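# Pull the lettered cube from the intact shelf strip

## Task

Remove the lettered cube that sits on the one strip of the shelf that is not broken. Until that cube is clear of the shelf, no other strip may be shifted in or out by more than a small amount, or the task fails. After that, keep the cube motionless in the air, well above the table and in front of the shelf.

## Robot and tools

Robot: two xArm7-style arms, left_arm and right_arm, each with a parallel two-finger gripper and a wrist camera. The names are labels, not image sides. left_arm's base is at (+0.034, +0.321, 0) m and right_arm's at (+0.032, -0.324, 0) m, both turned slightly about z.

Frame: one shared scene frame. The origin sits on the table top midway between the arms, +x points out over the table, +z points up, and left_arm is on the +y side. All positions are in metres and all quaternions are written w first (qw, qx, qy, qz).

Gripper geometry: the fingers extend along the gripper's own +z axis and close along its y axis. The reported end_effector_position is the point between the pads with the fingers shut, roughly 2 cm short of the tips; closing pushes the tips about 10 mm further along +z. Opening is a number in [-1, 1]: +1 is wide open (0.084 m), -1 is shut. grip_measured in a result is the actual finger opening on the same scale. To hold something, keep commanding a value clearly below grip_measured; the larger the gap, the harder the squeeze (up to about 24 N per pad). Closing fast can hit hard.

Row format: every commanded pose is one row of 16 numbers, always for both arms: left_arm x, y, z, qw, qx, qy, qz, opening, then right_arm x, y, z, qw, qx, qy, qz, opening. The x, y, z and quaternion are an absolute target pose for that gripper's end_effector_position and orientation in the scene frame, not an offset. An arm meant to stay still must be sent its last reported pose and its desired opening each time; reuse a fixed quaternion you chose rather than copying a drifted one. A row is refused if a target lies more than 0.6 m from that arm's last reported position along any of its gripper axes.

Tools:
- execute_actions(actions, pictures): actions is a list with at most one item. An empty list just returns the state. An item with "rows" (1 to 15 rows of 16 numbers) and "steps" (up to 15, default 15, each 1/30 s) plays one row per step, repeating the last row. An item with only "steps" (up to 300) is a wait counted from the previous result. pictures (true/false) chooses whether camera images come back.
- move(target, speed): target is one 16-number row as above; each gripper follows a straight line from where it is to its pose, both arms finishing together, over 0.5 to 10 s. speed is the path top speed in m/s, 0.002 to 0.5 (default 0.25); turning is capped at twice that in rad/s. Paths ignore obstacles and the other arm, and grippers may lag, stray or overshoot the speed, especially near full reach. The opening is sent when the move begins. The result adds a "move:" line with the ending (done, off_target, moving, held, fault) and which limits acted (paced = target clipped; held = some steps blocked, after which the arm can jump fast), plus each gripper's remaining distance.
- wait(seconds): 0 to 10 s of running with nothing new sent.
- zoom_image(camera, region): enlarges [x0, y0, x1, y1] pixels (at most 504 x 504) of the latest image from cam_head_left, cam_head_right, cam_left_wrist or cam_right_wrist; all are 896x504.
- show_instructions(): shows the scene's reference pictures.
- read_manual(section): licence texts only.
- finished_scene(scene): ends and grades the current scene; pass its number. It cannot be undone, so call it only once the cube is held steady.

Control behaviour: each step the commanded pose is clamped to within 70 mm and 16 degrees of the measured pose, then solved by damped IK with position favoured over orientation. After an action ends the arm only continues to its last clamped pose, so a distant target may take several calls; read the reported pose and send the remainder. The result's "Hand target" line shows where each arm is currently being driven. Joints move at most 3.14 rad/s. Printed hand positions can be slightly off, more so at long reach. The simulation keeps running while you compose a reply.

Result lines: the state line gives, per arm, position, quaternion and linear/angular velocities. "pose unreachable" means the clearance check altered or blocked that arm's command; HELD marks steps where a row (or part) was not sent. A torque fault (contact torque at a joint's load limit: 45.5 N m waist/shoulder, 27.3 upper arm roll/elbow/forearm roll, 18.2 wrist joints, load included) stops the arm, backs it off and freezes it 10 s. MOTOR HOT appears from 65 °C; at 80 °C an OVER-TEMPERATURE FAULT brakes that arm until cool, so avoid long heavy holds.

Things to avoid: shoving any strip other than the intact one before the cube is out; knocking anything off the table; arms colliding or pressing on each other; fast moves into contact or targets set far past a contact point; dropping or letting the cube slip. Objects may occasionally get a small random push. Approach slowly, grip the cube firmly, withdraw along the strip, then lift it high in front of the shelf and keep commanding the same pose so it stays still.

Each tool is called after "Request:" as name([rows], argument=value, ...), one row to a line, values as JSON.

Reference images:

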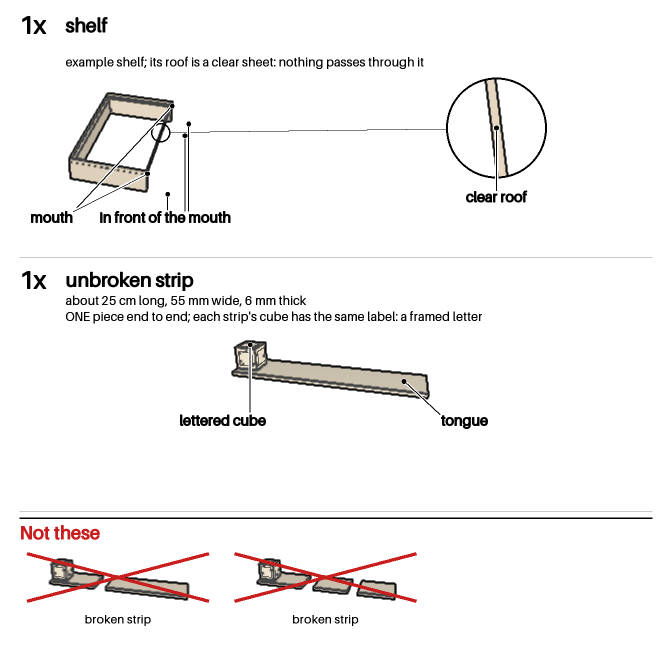

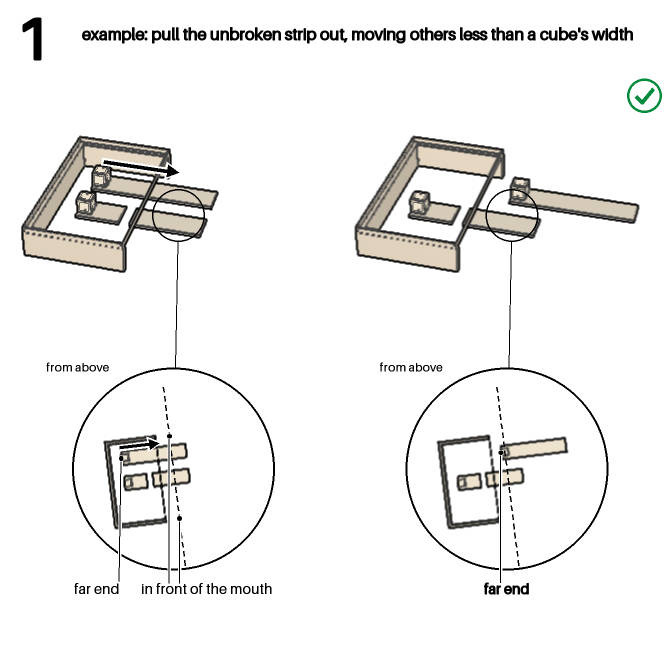

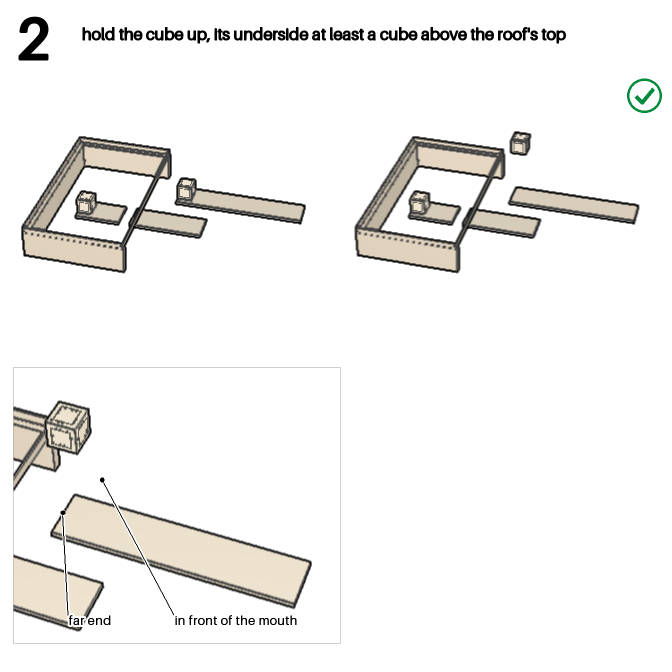

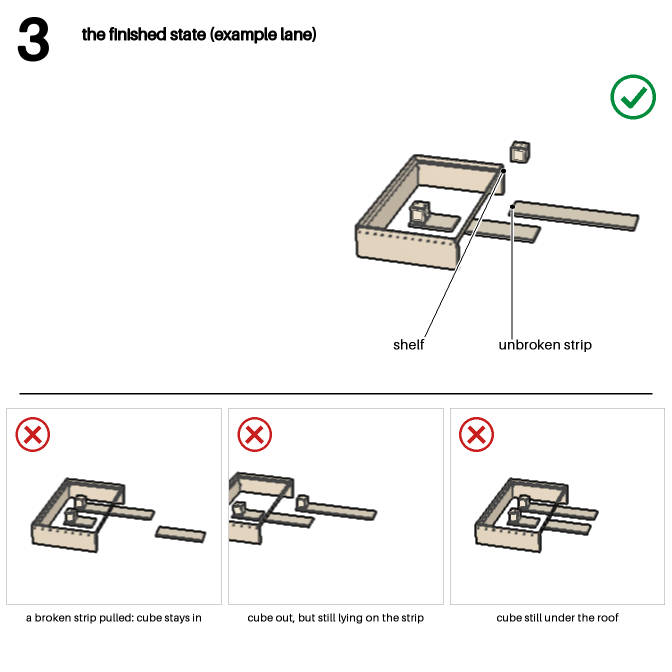

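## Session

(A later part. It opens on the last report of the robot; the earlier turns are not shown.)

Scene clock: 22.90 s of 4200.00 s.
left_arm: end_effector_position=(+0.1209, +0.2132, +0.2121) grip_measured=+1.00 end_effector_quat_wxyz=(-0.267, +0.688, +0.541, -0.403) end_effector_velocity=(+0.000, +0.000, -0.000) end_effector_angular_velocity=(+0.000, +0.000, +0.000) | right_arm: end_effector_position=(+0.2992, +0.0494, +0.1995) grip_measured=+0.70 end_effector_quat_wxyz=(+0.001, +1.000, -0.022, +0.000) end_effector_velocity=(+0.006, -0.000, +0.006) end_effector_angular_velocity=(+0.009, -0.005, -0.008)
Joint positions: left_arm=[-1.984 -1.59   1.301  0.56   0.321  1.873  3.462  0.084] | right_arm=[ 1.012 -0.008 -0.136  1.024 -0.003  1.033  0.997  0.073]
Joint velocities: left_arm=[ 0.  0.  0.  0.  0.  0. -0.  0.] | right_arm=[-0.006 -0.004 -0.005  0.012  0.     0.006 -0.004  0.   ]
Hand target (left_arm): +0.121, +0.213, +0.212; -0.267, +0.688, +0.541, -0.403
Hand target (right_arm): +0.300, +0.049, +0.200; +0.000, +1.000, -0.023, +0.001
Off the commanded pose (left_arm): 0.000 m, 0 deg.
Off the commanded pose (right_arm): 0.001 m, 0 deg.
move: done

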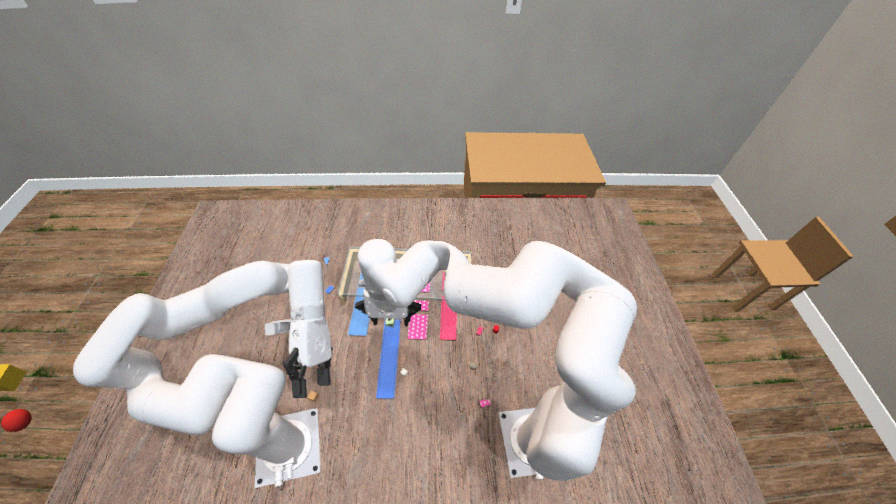

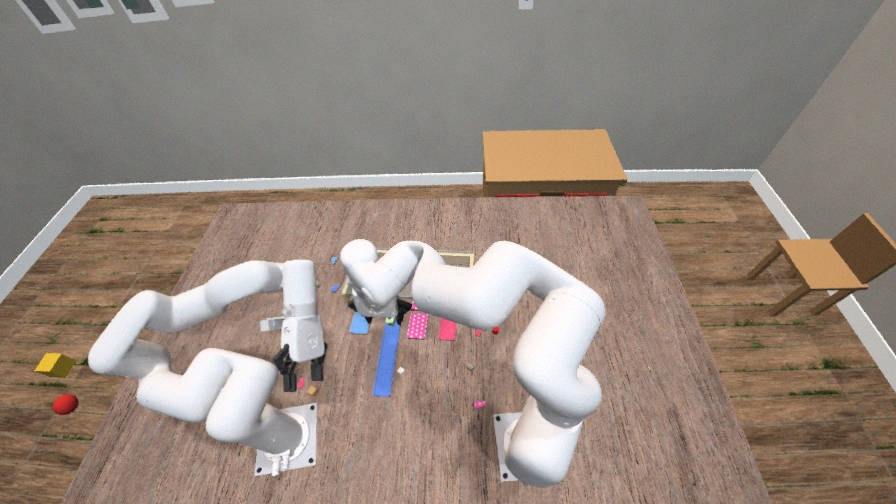

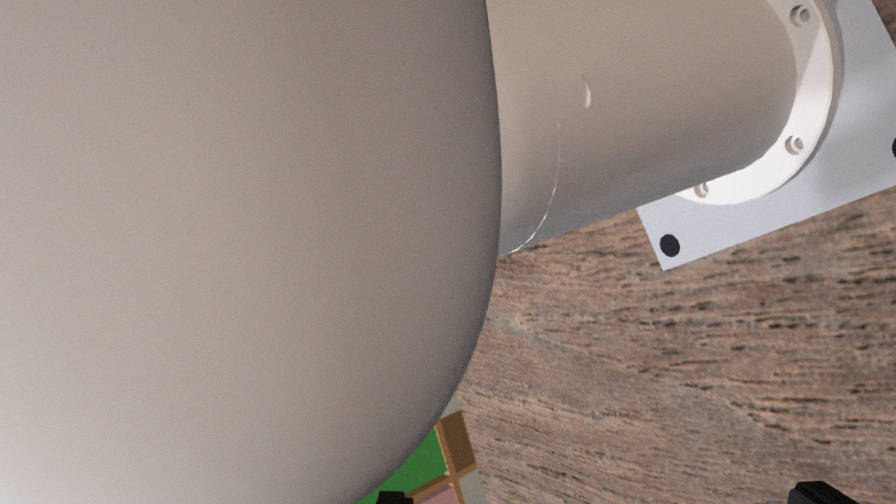

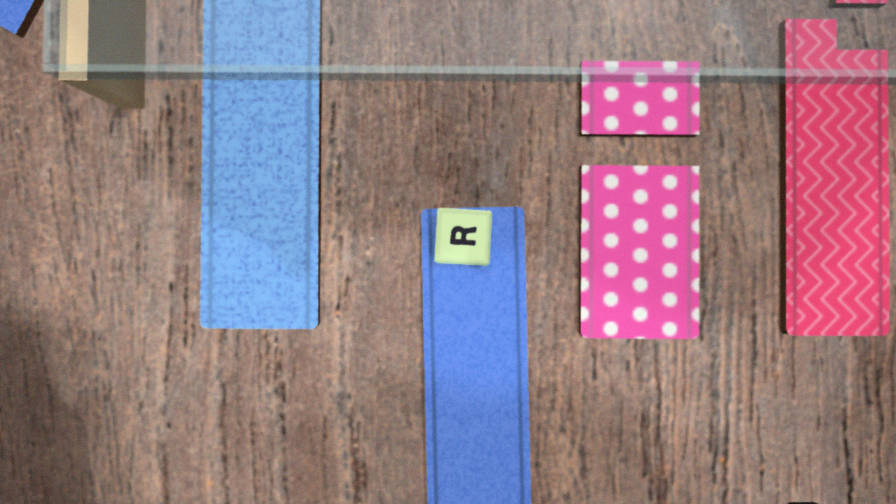

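Request:
move(target=[0.1209,0.2132,0.2121,-0.267,0.688,0.541,-0.403,1,0.375,0.076,0.08,0,0.9997,-0.03,0,0.3])

Request:
move(target=[0.1209,0.2132,0.2121,-0.267,0.688,0.541,-0.403,1,0.375,0.076,0.032,0,0.9997,-0.03,0,0.3], speed=0.05)

Request:
move(target=[0.1209,0.2132,0.2121,-0.267,0.688,0.541,-0.403,1,0.375,0.076,0.032,0,0.9997,-0.03,0,-1])

Request:
move(target=[0.1209,0.2132,0.2121,-0.267,0.688,0.541,-0.403,1,0.36,0.06,0.2,0,0.9997,-0.03,0,-1], speed=0.15)

Scene clock: 28.83 s of 4200.00 s.
left_arm: end_effector_position=(+0.1209, +0.2132, +0.2121) grip_measured=+1.00 end_effector_quat_wxyz=(-0.267, +0.688, +0.541, -0.403) end_effector_velocity=(-0.000, +0.000, -0.000) end_effector_angular_velocity=(+0.001, +0.001, +0.000) | right_arm: end_effector_position=(+0.3751, +0.0771, +0.0807) grip_measured=+0.29 end_effector_quat_wxyz=(-0.001, +1.000, -0.030, -0.000) end_effector_velocity=(-0.000, -0.003, -0.005) end_effector_angular_velocity=(-0.009, +0.006, -0.003)
Joint positions: left_arm=[-1.984 -1.59   1.301  0.56   0.321  1.873  3.462  0.084] | right_arm=[ 0.943  0.378 -0.165  1.155  0.088  0.783  0.861  0.056]
Joint velocities: left_arm=[ 0.     0.     0.001  0.    -0.     0.     0.     0.   ] | right_arm=[-0.002  0.009 -0.001 -0.001  0.     0.    -0.    -0.   ]
Hand target (left_arm): +0.121, +0.213, +0.212; -0.267, +0.688, +0.541, -0.403
Hand target (right_arm): +0.375, +0.077, +0.080; -0.000, +1.000, -0.030, -0.001
Off the commanded pose (left_arm): 0.000 m, 0 deg.
Off the commanded pose (right_arm): 0.001 m, 0 deg.
After step 90, 1.83 s passed at rest.
move: done

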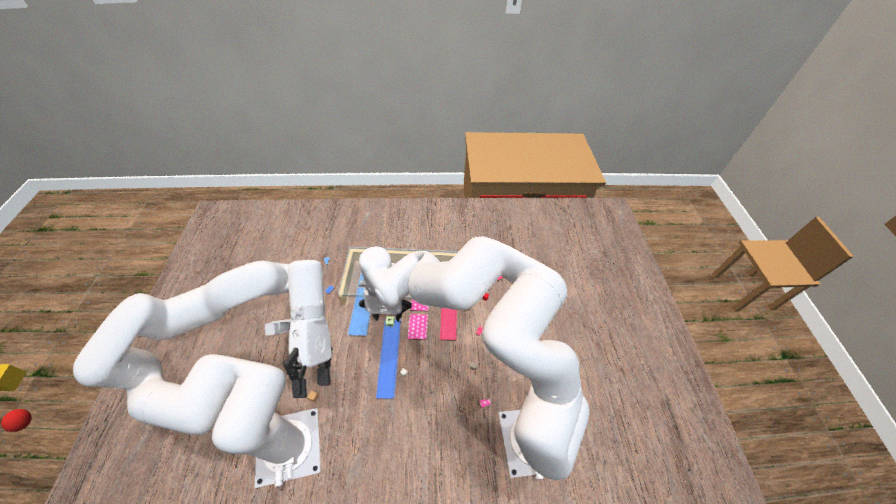

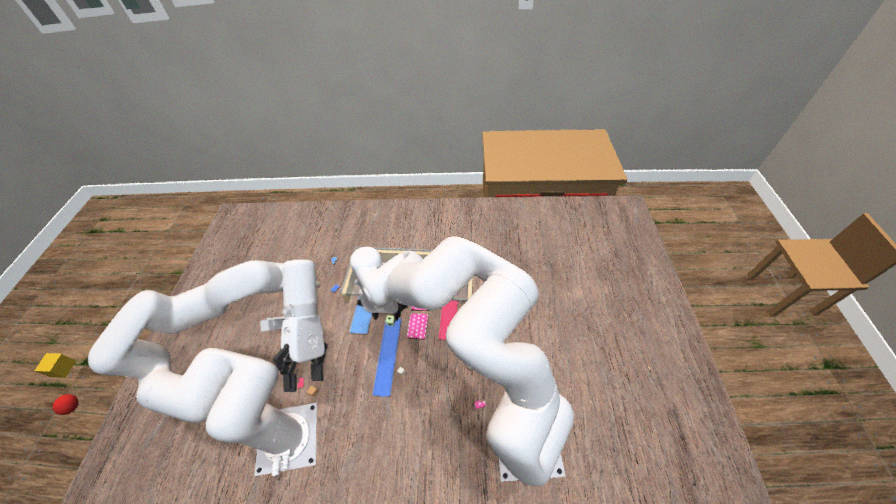

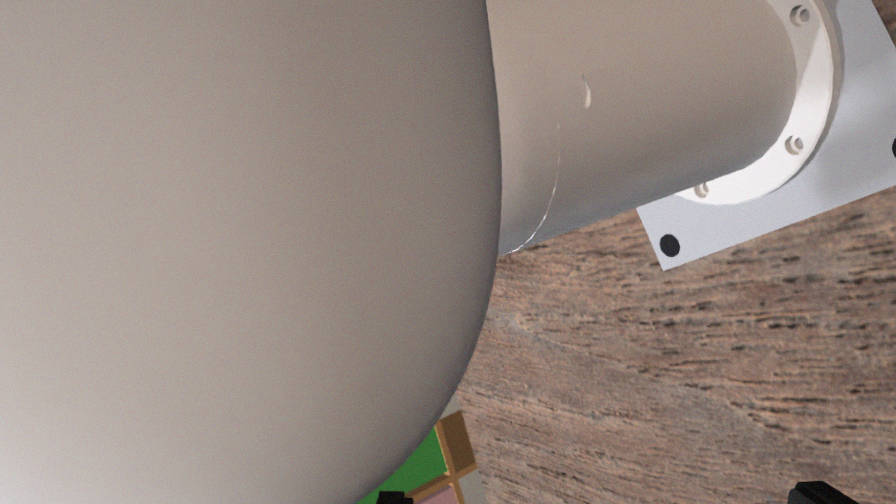

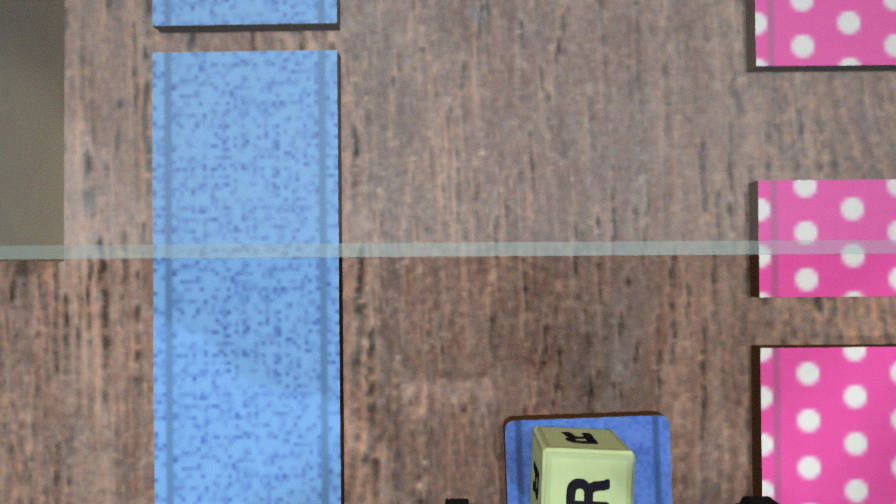

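Scene clock: 30.10 s of 4200.00 s.
left_arm: end_effector_position=(+0.1209, +0.2132, +0.2121) grip_measured=+1.00 end_effector_quat_wxyz=(-0.267, +0.688, +0.541, -0.403) end_effector_velocity=(-0.000, -0.000, +0.000) end_effector_angular_velocity=(-0.001, +0.000, +0.000) | right_arm: end_effector_position=(+0.3752, +0.0764, +0.0322) grip_measured=+0.29 end_effector_quat_wxyz=(-0.000, +1.000, -0.030, +0.000) end_effector_velocity=(+0.001, +0.002, +0.001) end_effector_angular_velocity=(+0.005, -0.004, +0.000)
Joint positions: left_arm=[-1.984 -1.59   1.301  0.56   0.321  1.873  3.462  0.084] | right_arm=[ 0.933  0.473 -0.151  1.135  0.111  0.67   0.845  0.056]
Joint velocities: left_arm=[ 0.    -0.    -0.    -0.    -0.001 -0.     0.     0.   ] | right_arm=[ 0.     0.     0.     0.002  0.001 -0.004 -0.001 -0.   ]
Hand target (left_arm): +0.121, +0.213, +0.212; -0.267, +0.688, +0.541, -0.403
Hand target (right_arm): +0.375, +0.076, +0.032; -0.000, +1.000, -0.030, -0.000
Off the commanded pose (left_arm): 0.000 m, 0 deg.
Off the commanded pose (right_arm): 0.000 m, 0 deg.
move: done

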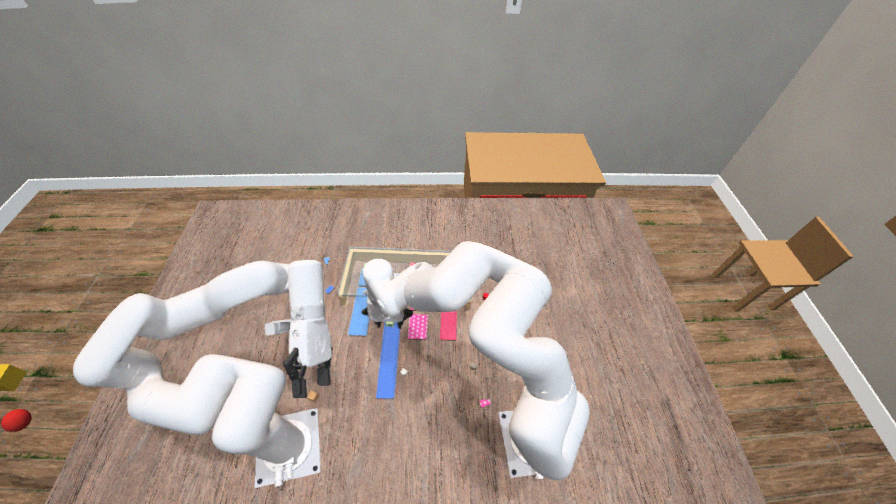

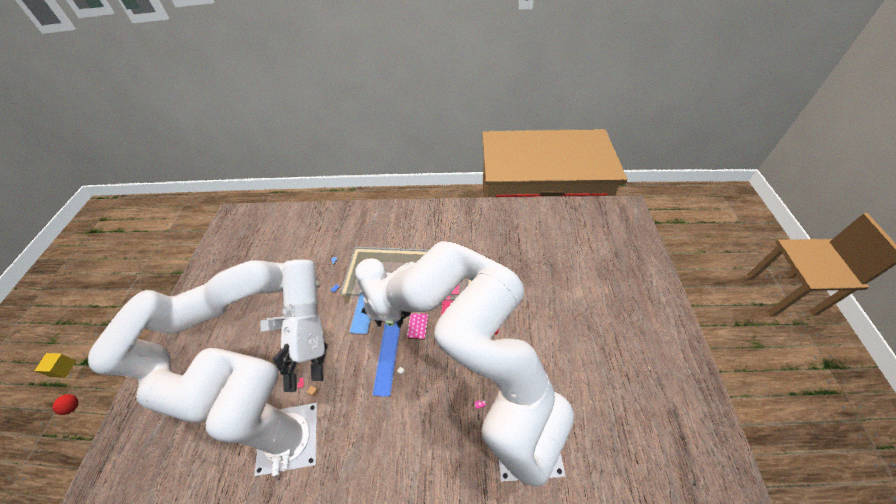

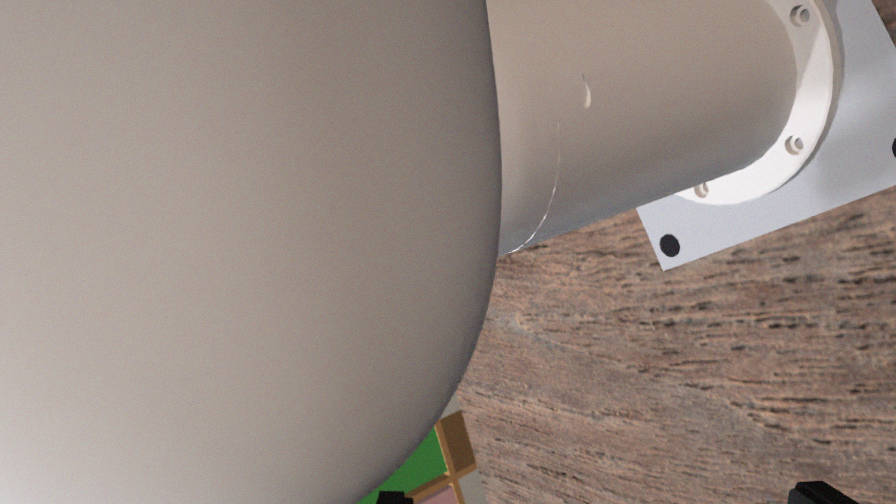

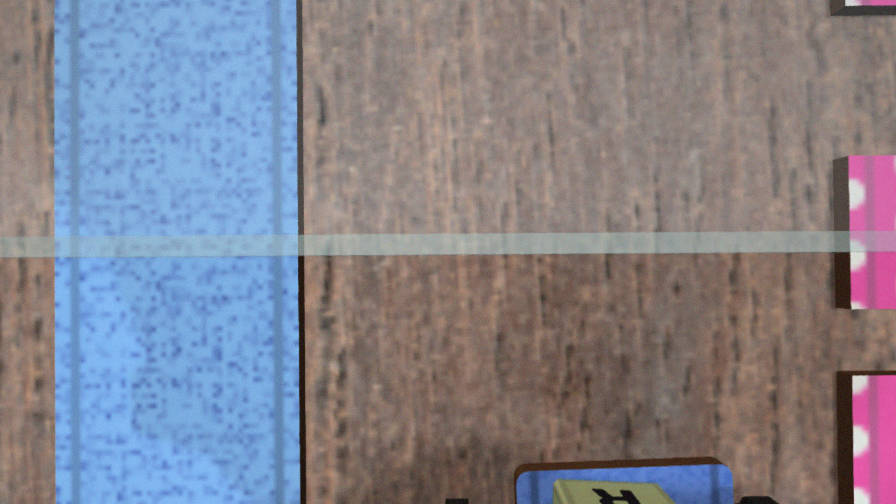

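Scene clock: 30.80 s of 4200.00 s.
left_arm: end_effector_position=(+0.1209, +0.2132, +0.2121) grip_measured=+1.00 end_effector_quat_wxyz=(-0.267, +0.688, +0.541, -0.403) end_effector_velocity=(+0.000, -0.000, +0.000) end_effector_angular_velocity=(-0.001, +0.000, +0.001) | right_arm: end_effector_position=(+0.3751, +0.0761, +0.0322) grip_measured=-0.45 end_effector_quat_wxyz=(-0.000, +1.000, -0.030, +0.000) end_effector_velocity=(+0.000, -0.000, +0.000) end_effector_angular_velocity=(-0.000, +0.000, -0.000)
Joint positions: left_arm=[-1.984 -1.59   1.301  0.56   0.321  1.873  3.462  0.084] | right_arm=[ 0.933  0.472 -0.152  1.134  0.111  0.669  0.845  0.024]
Joint velocities: left_arm=[ 0.    -0.    -0.     0.    -0.    -0.001 -0.     0.   ] | right_arm=[-0. -0.  0. -0. -0.  0.  0. -0.]
Hand target (left_arm): +0.121, +0.213, +0.212; -0.267, +0.688, +0.541, -0.403
Hand target (right_arm): +0.375, +0.076, +0.032; +0.000, +1.000, -0.030, +0.000
Off the commanded pose (left_arm): 0.000 m, 0 deg.
Off the commanded pose (right_arm): 0.000 m, 0 deg.
move: done

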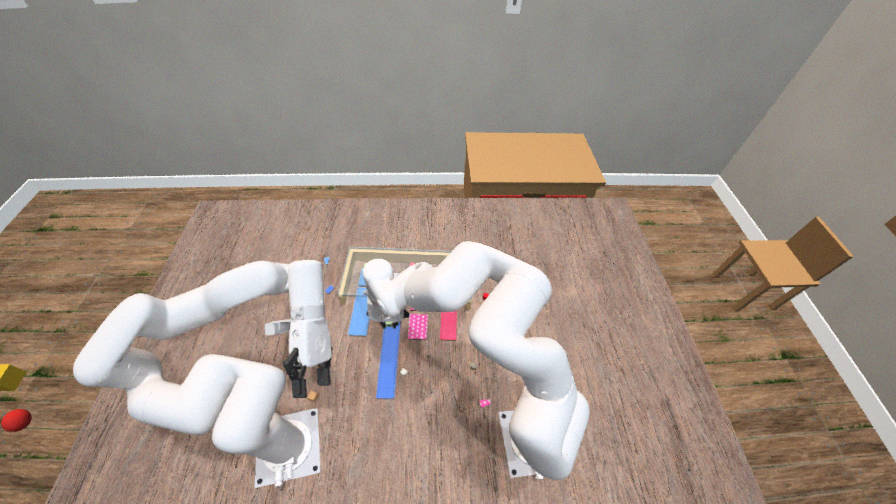

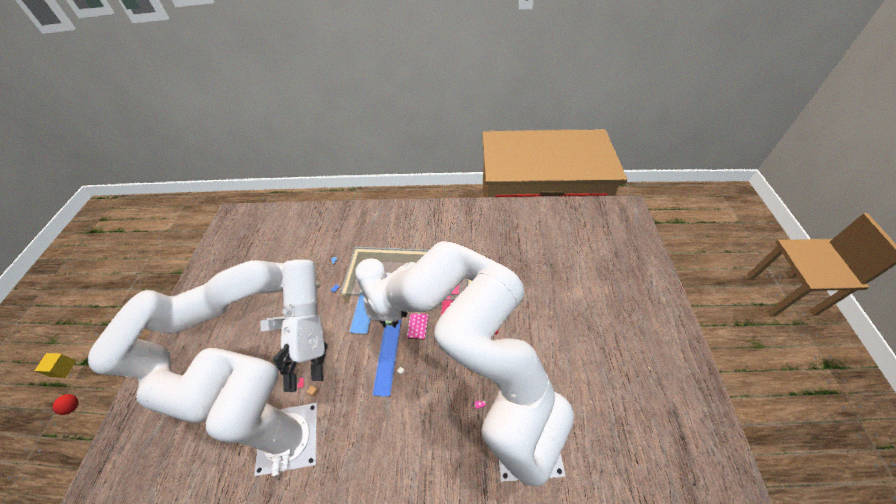

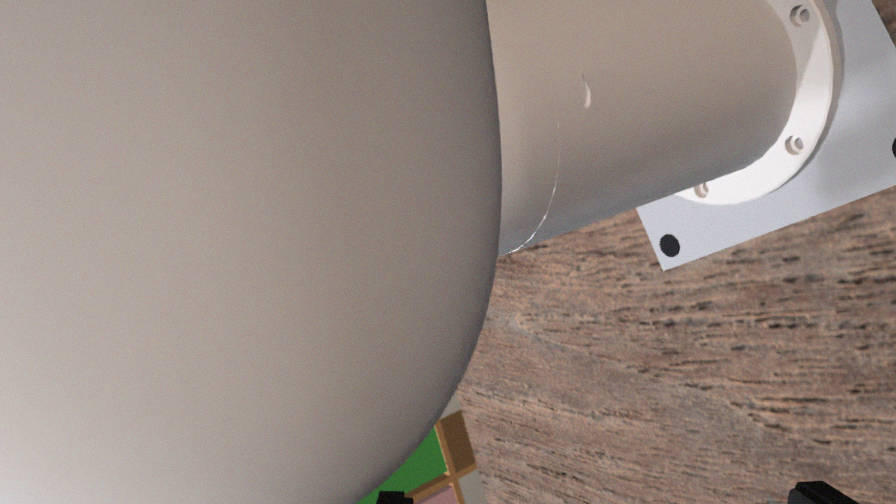

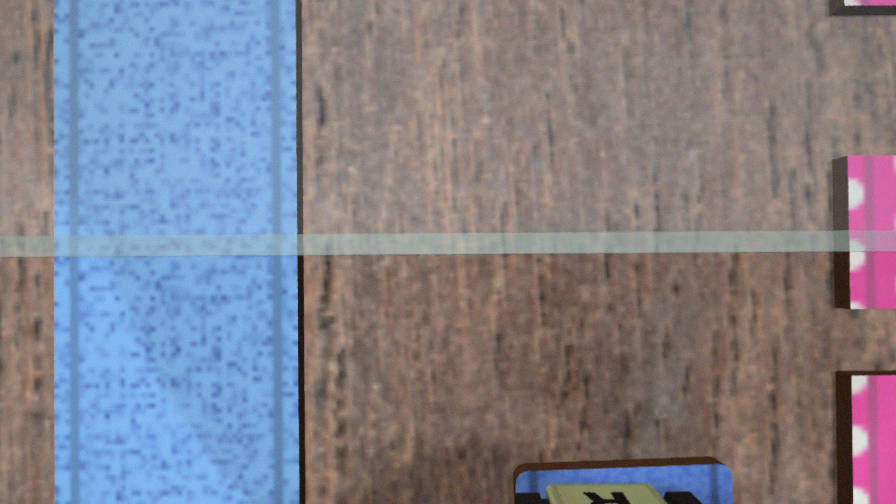

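Scene clock: 32.33 s of 4200.00 s.
left_arm: end_effector_position=(+0.1209, +0.2132, +0.2121) grip_measured=+1.00 end_effector_quat_wxyz=(-0.267, +0.688, +0.541, -0.403) end_effector_velocity=(-0.000, -0.000, +0.000) end_effector_angular_velocity=(+0.000, +0.000, -0.001) | right_arm: end_effector_position=(+0.3596, +0.0589, +0.1994) grip_measured=-0.45 end_effector_quat_wxyz=(+0.001, +1.000, -0.030, +0.000) end_effector_velocity=(+0.001, +0.001, +0.004) end_effector_angular_velocity=(+0.006, -0.004, -0.001)
Joint positions: left_arm=[-1.984 -1.59   1.301  0.56   0.321  1.873  3.462  0.084] | right_arm=[ 0.961  0.139 -0.181  1.198  0.027  1.064  0.904  0.024]
Joint velocities: left_arm=[-0.001  0.     0.     0.    -0.     0.     0.     0.   ] | right_arm=[-0.    -0.004 -0.001  0.006  0.     0.004  0.001 -0.   ]
Hand target (left_arm): +0.121, +0.213, +0.212; -0.267, +0.688, +0.541, -0.403
Hand target (right_arm): +0.360, +0.059, +0.200; +0.000, +1.000, -0.030, +0.001
Off the commanded pose (left_arm): 0.000 m, 0 deg.
Off the commanded pose (right_arm): 0.001 m, 0 deg.
move: done

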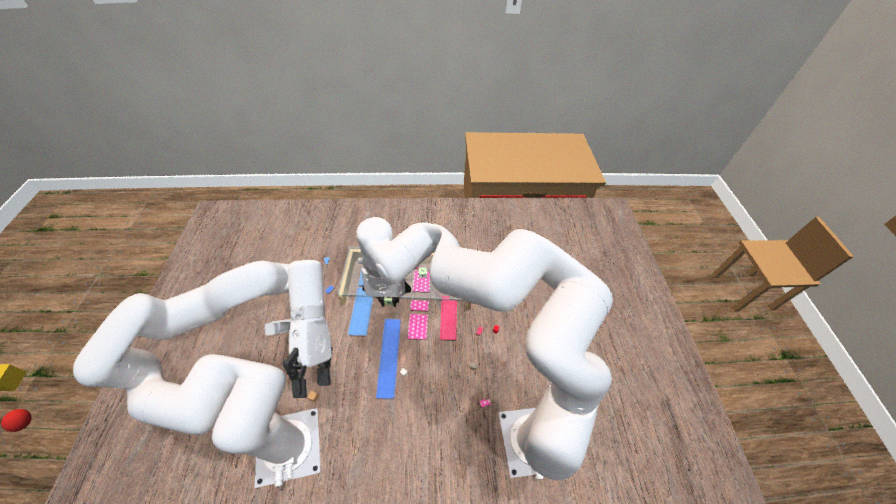

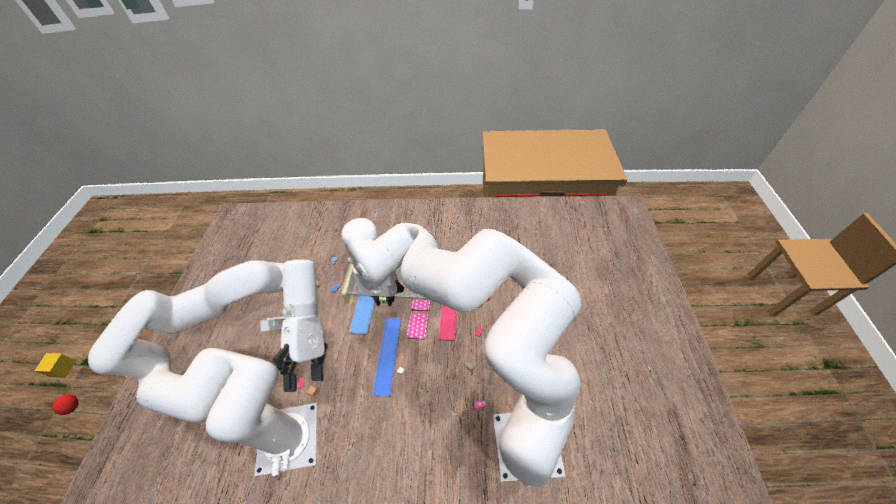

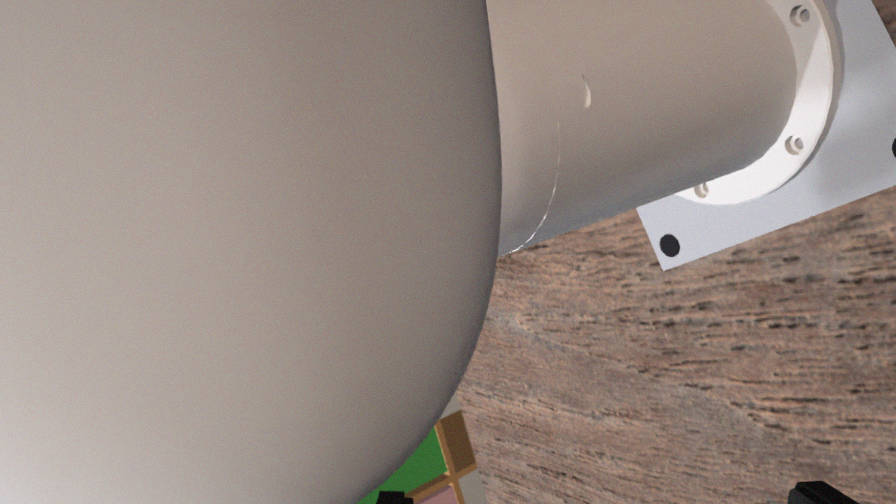

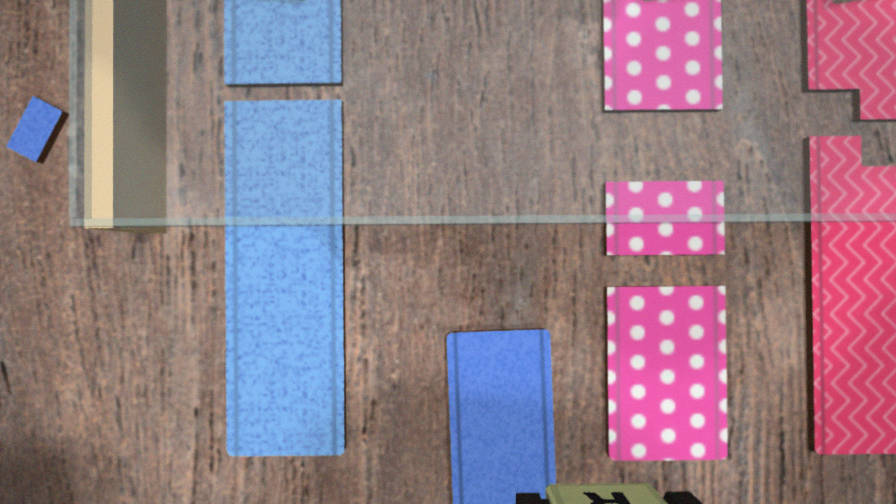

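Request:
finished_scene(scene=1)

The scene is finished: the task was done.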